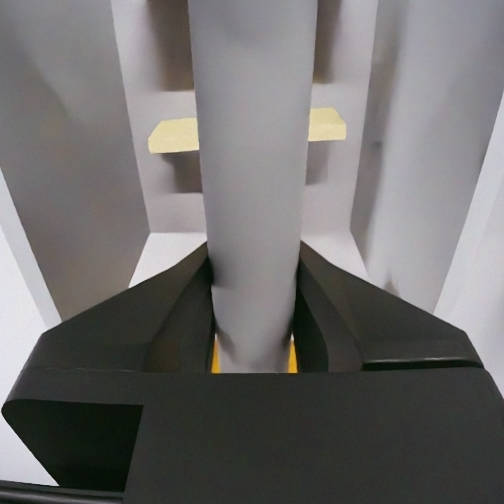

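Call:
execute_actions(actions=[{"arm1":{"joints":{"joint2_rad":1.25,"joint3_rad":1.6,"joint4_rad":-1.67}}}], cameras=[])

Call:
execute_actions(actions=[{"arm1":{"joints":{"joint2_rad":0.8,"joint3_rad":1.3}}}], cameras=[])

Call:
execute_actions(actions=[{"arm1":{"joints":{"joint1_rad":0.944,"joint6_rad":-0.655,"joint3_rad":1.45}}}], cameras=[])

Call:
execute_actions(actions=[{"arm1":{"joints":{"joint2_rad":1.7,"joint3_rad":2.12,"joint4_rad":-1.66}}}], cameras=["cam_high","arm1_cam_wrist"])

Scene clock: 67.70 s.
arm1.joint_positions: joint1_rad=-0.361 joint2_rad=+1.235 joint3_rad=+1.577 joint4_rad=-1.657 joint5_rad=+0.002 joint6_rad=-1.945 gripper_m=+0.093
arm1.joint_status: all done
arm1.hand: x=-0.7810 y=-0.0079 z=+1.1675 quat_wxyz=(+0.046, +0.001, -0.992, +0.117) (m; scene frame)
arm2.joint_positions: joint1_rad=-0.272 joint2_rad=+1.250 joint3_rad=+1.086 joint4_rad=-1.395 joint5_rad=+0.000 joint6_rad=-1.842 gripper_m=+0.023
arm2.joint_status: not commanded
arm2.hand: x=-0.5435 y=-0.0169 z=+1.0070 quat_wxyz=(-0.006, +1.000, -0.005, +0.001) (m; scene frame)
arm3.joint_positions: joint1_rad=+1.193 joint2_rad=+0.303 joint3_rad=+1.301 joint4_rad=-1.641 joint5_rad=+0.003 joint6_rad=-1.992 gripper_m=+0.093
arm3.joint_status: not commanded
arm3.hand: x=+0.7104 y=+0.3141 z=+1.3101 quat_wxyz=(-0.160, +0.627, -0.634, +0.423) (m; scene frame)
arm4.joint_positions: joint1_rad=+1.018 joint2_rad=+2.068 joint3_rad=+2.168 joint4_rad=-1.662 joint5_rad=+0.000 joint6_rad=-0.534 gripper_m=+0.024
arm4.joint_status: not commanded
arm4.hand: x=+0.0893 y=-0.0216 z=+1.0016 quat_wxyz=(-0.004, +1.000, -0.001, -0.011) (m; scene frame)
pictures: none
No camera images: the call's "cameras" was empty. Leave "cameras" out to get every camera's image.

Scene clock: 69.07 s.
arm1.joint_positions: joint1_rad=-0.361 joint2_rad=+0.793 joint3_rad=+1.299 joint4_rad=-1.660 joint5_rad=+0.002 joint6_rad=-1.946 gripper_m=+0.093
arm1.joint_status: all done
arm1.hand: x=-0.7284 y=+0.1273 z=+1.1755 quat_wxyz=(+0.074, +0.001, -0.979, +0.191) (m; scene frame)
arm2.joint_positions: joint1_rad=-0.272 joint2_rad=+1.250 joint3_rad=+1.086 joint4_rad=-1.395 joint5_rad=+0.000 joint6_rad=-1.842 gripper_m=+0.023
arm2.joint_status: not commanded
arm2.hand: x=-0.5435 y=-0.0169 z=+1.0070 quat_wxyz=(-0.006, +1.000, -0.005, +0.001) (m; scene frame)
arm3.joint_positions: joint1_rad=+1.193 joint2_rad=+0.303 joint3_rad=+1.301 joint4_rad=-1.641 joint5_rad=+0.003 joint6_rad=-1.992 gripper_m=+0.093
arm3.joint_status: not commanded
arm3.hand: x=+0.7104 y=+0.3141 z=+1.3101 quat_wxyz=(-0.160, +0.627, -0.634, +0.423) (m; scene frame)
arm4.joint_positions: joint1_rad=+1.018 joint2_rad=+2.068 joint3_rad=+2.168 joint4_rad=-1.662 joint5_rad=+0.000 joint6_rad=-0.534 gripper_m=+0.024
arm4.joint_status: not commanded
arm4.hand: x=+0.0893 y=-0.0216 z=+1.0016 quat_wxyz=(-0.004, +1.000, -0.001, -0.011) (m; scene frame)
pictures: none
No camera images: the call's "cameras" was empty. Leave "cameras" out to get every camera's image.

Scene clock: 71.10 s.
arm1.joint_positions: joint1_rad=+0.939 joint2_rad=+0.799 joint3_rad=+1.417 joint4_rad=-1.660 joint5_rad=+0.000 joint6_rad=-0.671 gripper_m=+0.093
arm1.joint_status: all done
arm1.hand: x=-0.4482 y=+0.2039 z=+1.2267 quat_wxyz=(-0.209, +0.014, -0.965, +0.158) (m; scene frame)
arm2.joint_positions: joint1_rad=-0.272 joint2_rad=+1.250 joint3_rad=+1.086 joint4_rad=-1.395 joint5_rad=+0.000 joint6_rad=-1.842 gripper_m=+0.023
arm2.joint_status: not commanded
arm2.hand: x=-0.5435 y=-0.0169 z=+1.0070 quat_wxyz=(-0.006, +1.000, -0.005, +0.001) (m; scene frame)
arm3.joint_positions: joint1_rad=+1.193 joint2_rad=+0.303 joint3_rad=+1.301 joint4_rad=-1.641 joint5_rad=+0.003 joint6_rad=-1.992 gripper_m=+0.093
arm3.joint_status: not commanded
arm3.hand: x=+0.7104 y=+0.3141 z=+1.3101 quat_wxyz=(-0.160, +0.627, -0.634, +0.423) (m; scene frame)
arm4.joint_positions: joint1_rad=+1.018 joint2_rad=+2.068 joint3_rad=+2.168 joint4_rad=-1.662 joint5_rad=+0.000 joint6_rad=-0.534 gripper_m=+0.024
arm4.joint_status: not commanded
arm4.hand: x=+0.0893 y=-0.0216 z=+1.0016 quat_wxyz=(-0.004, +1.000, -0.001, -0.011) (m; scene frame)
pictures: none
No camera images: the call's "cameras" was empty. Leave "cameras" out to get every camera's image.

Scene clock: 72.83 s.
arm1.joint_positions: joint1_rad=+0.939 joint2_rad=+1.717 joint3_rad=+2.072 joint4_rad=-1.660 joint5_rad=+0.000 joint6_rad=-0.670 gripper_m=+0.093
arm1.joint_status: all done
arm1.hand: x=-0.1873 y=+0.0095 z=+1.1594 quat_wxyz=(-0.107, +0.014, -0.991, +0.079) (m; scene frame)
arm2.joint_positions: joint1_rad=-0.272 joint2_rad=+1.250 joint3_rad=+1.086 joint4_rad=-1.395 joint5_rad=+0.000 joint6_rad=-1.842 gripper_m=+0.023
arm2.joint_status: not commanded
arm2.hand: x=-0.5435 y=-0.0169 z=+1.0070 quat_wxyz=(-0.006, +1.000, -0.005, +0.001) (m; scene frame)
arm3.joint_positions: joint1_rad=+1.193 joint2_rad=+0.303 joint3_rad=+1.301 joint4_rad=-1.641 joint5_rad=+0.003 joint6_rad=-1.992 gripper_m=+0.093
arm3.joint_status: not commanded
arm3.hand: x=+0.7104 y=+0.3141 z=+1.3101 quat_wxyz=(-0.160, +0.627, -0.634, +0.423) (m; scene frame)
arm4.joint_positions: joint1_rad=+1.018 joint2_rad=+2.068 joint3_rad=+2.168 joint4_rad=-1.662 joint5_rad=+0.000 joint6_rad=-0.534 gripper_m=+0.024
arm4.joint_status: not commanded
arm4.hand: x=+0.0893 y=-0.0216 z=+1.0016 quat_wxyz=(-0.004, +1.000, -0.001, -0.011) (m; scene frame)
pictures: arm1_cam_wrist, cam_high
camera_calibration (this result's frames):
arm1_cam_wrist: T_world_to_cam=[[0.0143689, -0.985928, 0.166549, -0.183171], [-0.910033, 0.0561186, 0.410721, -0.644239], [-0.414288, -0.157467, -0.896421, 1.08584], [0, 0, 0, 1]] pos_world=[-0.133796, 0.0265444, 1.26848]
Images, in order (width x height): arm1_cam_wrist 504x504, cam_high 504x504.

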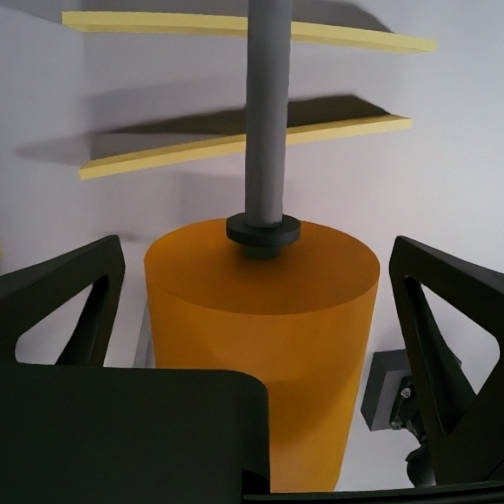

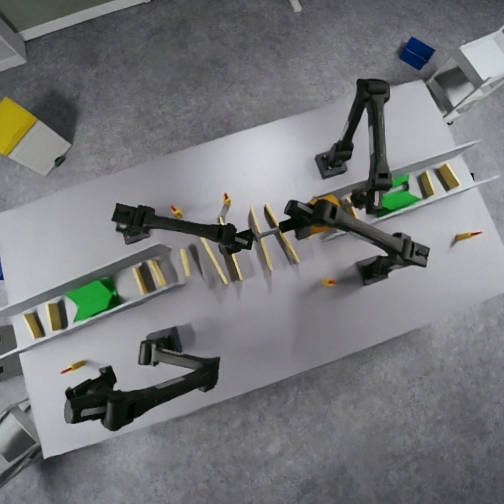

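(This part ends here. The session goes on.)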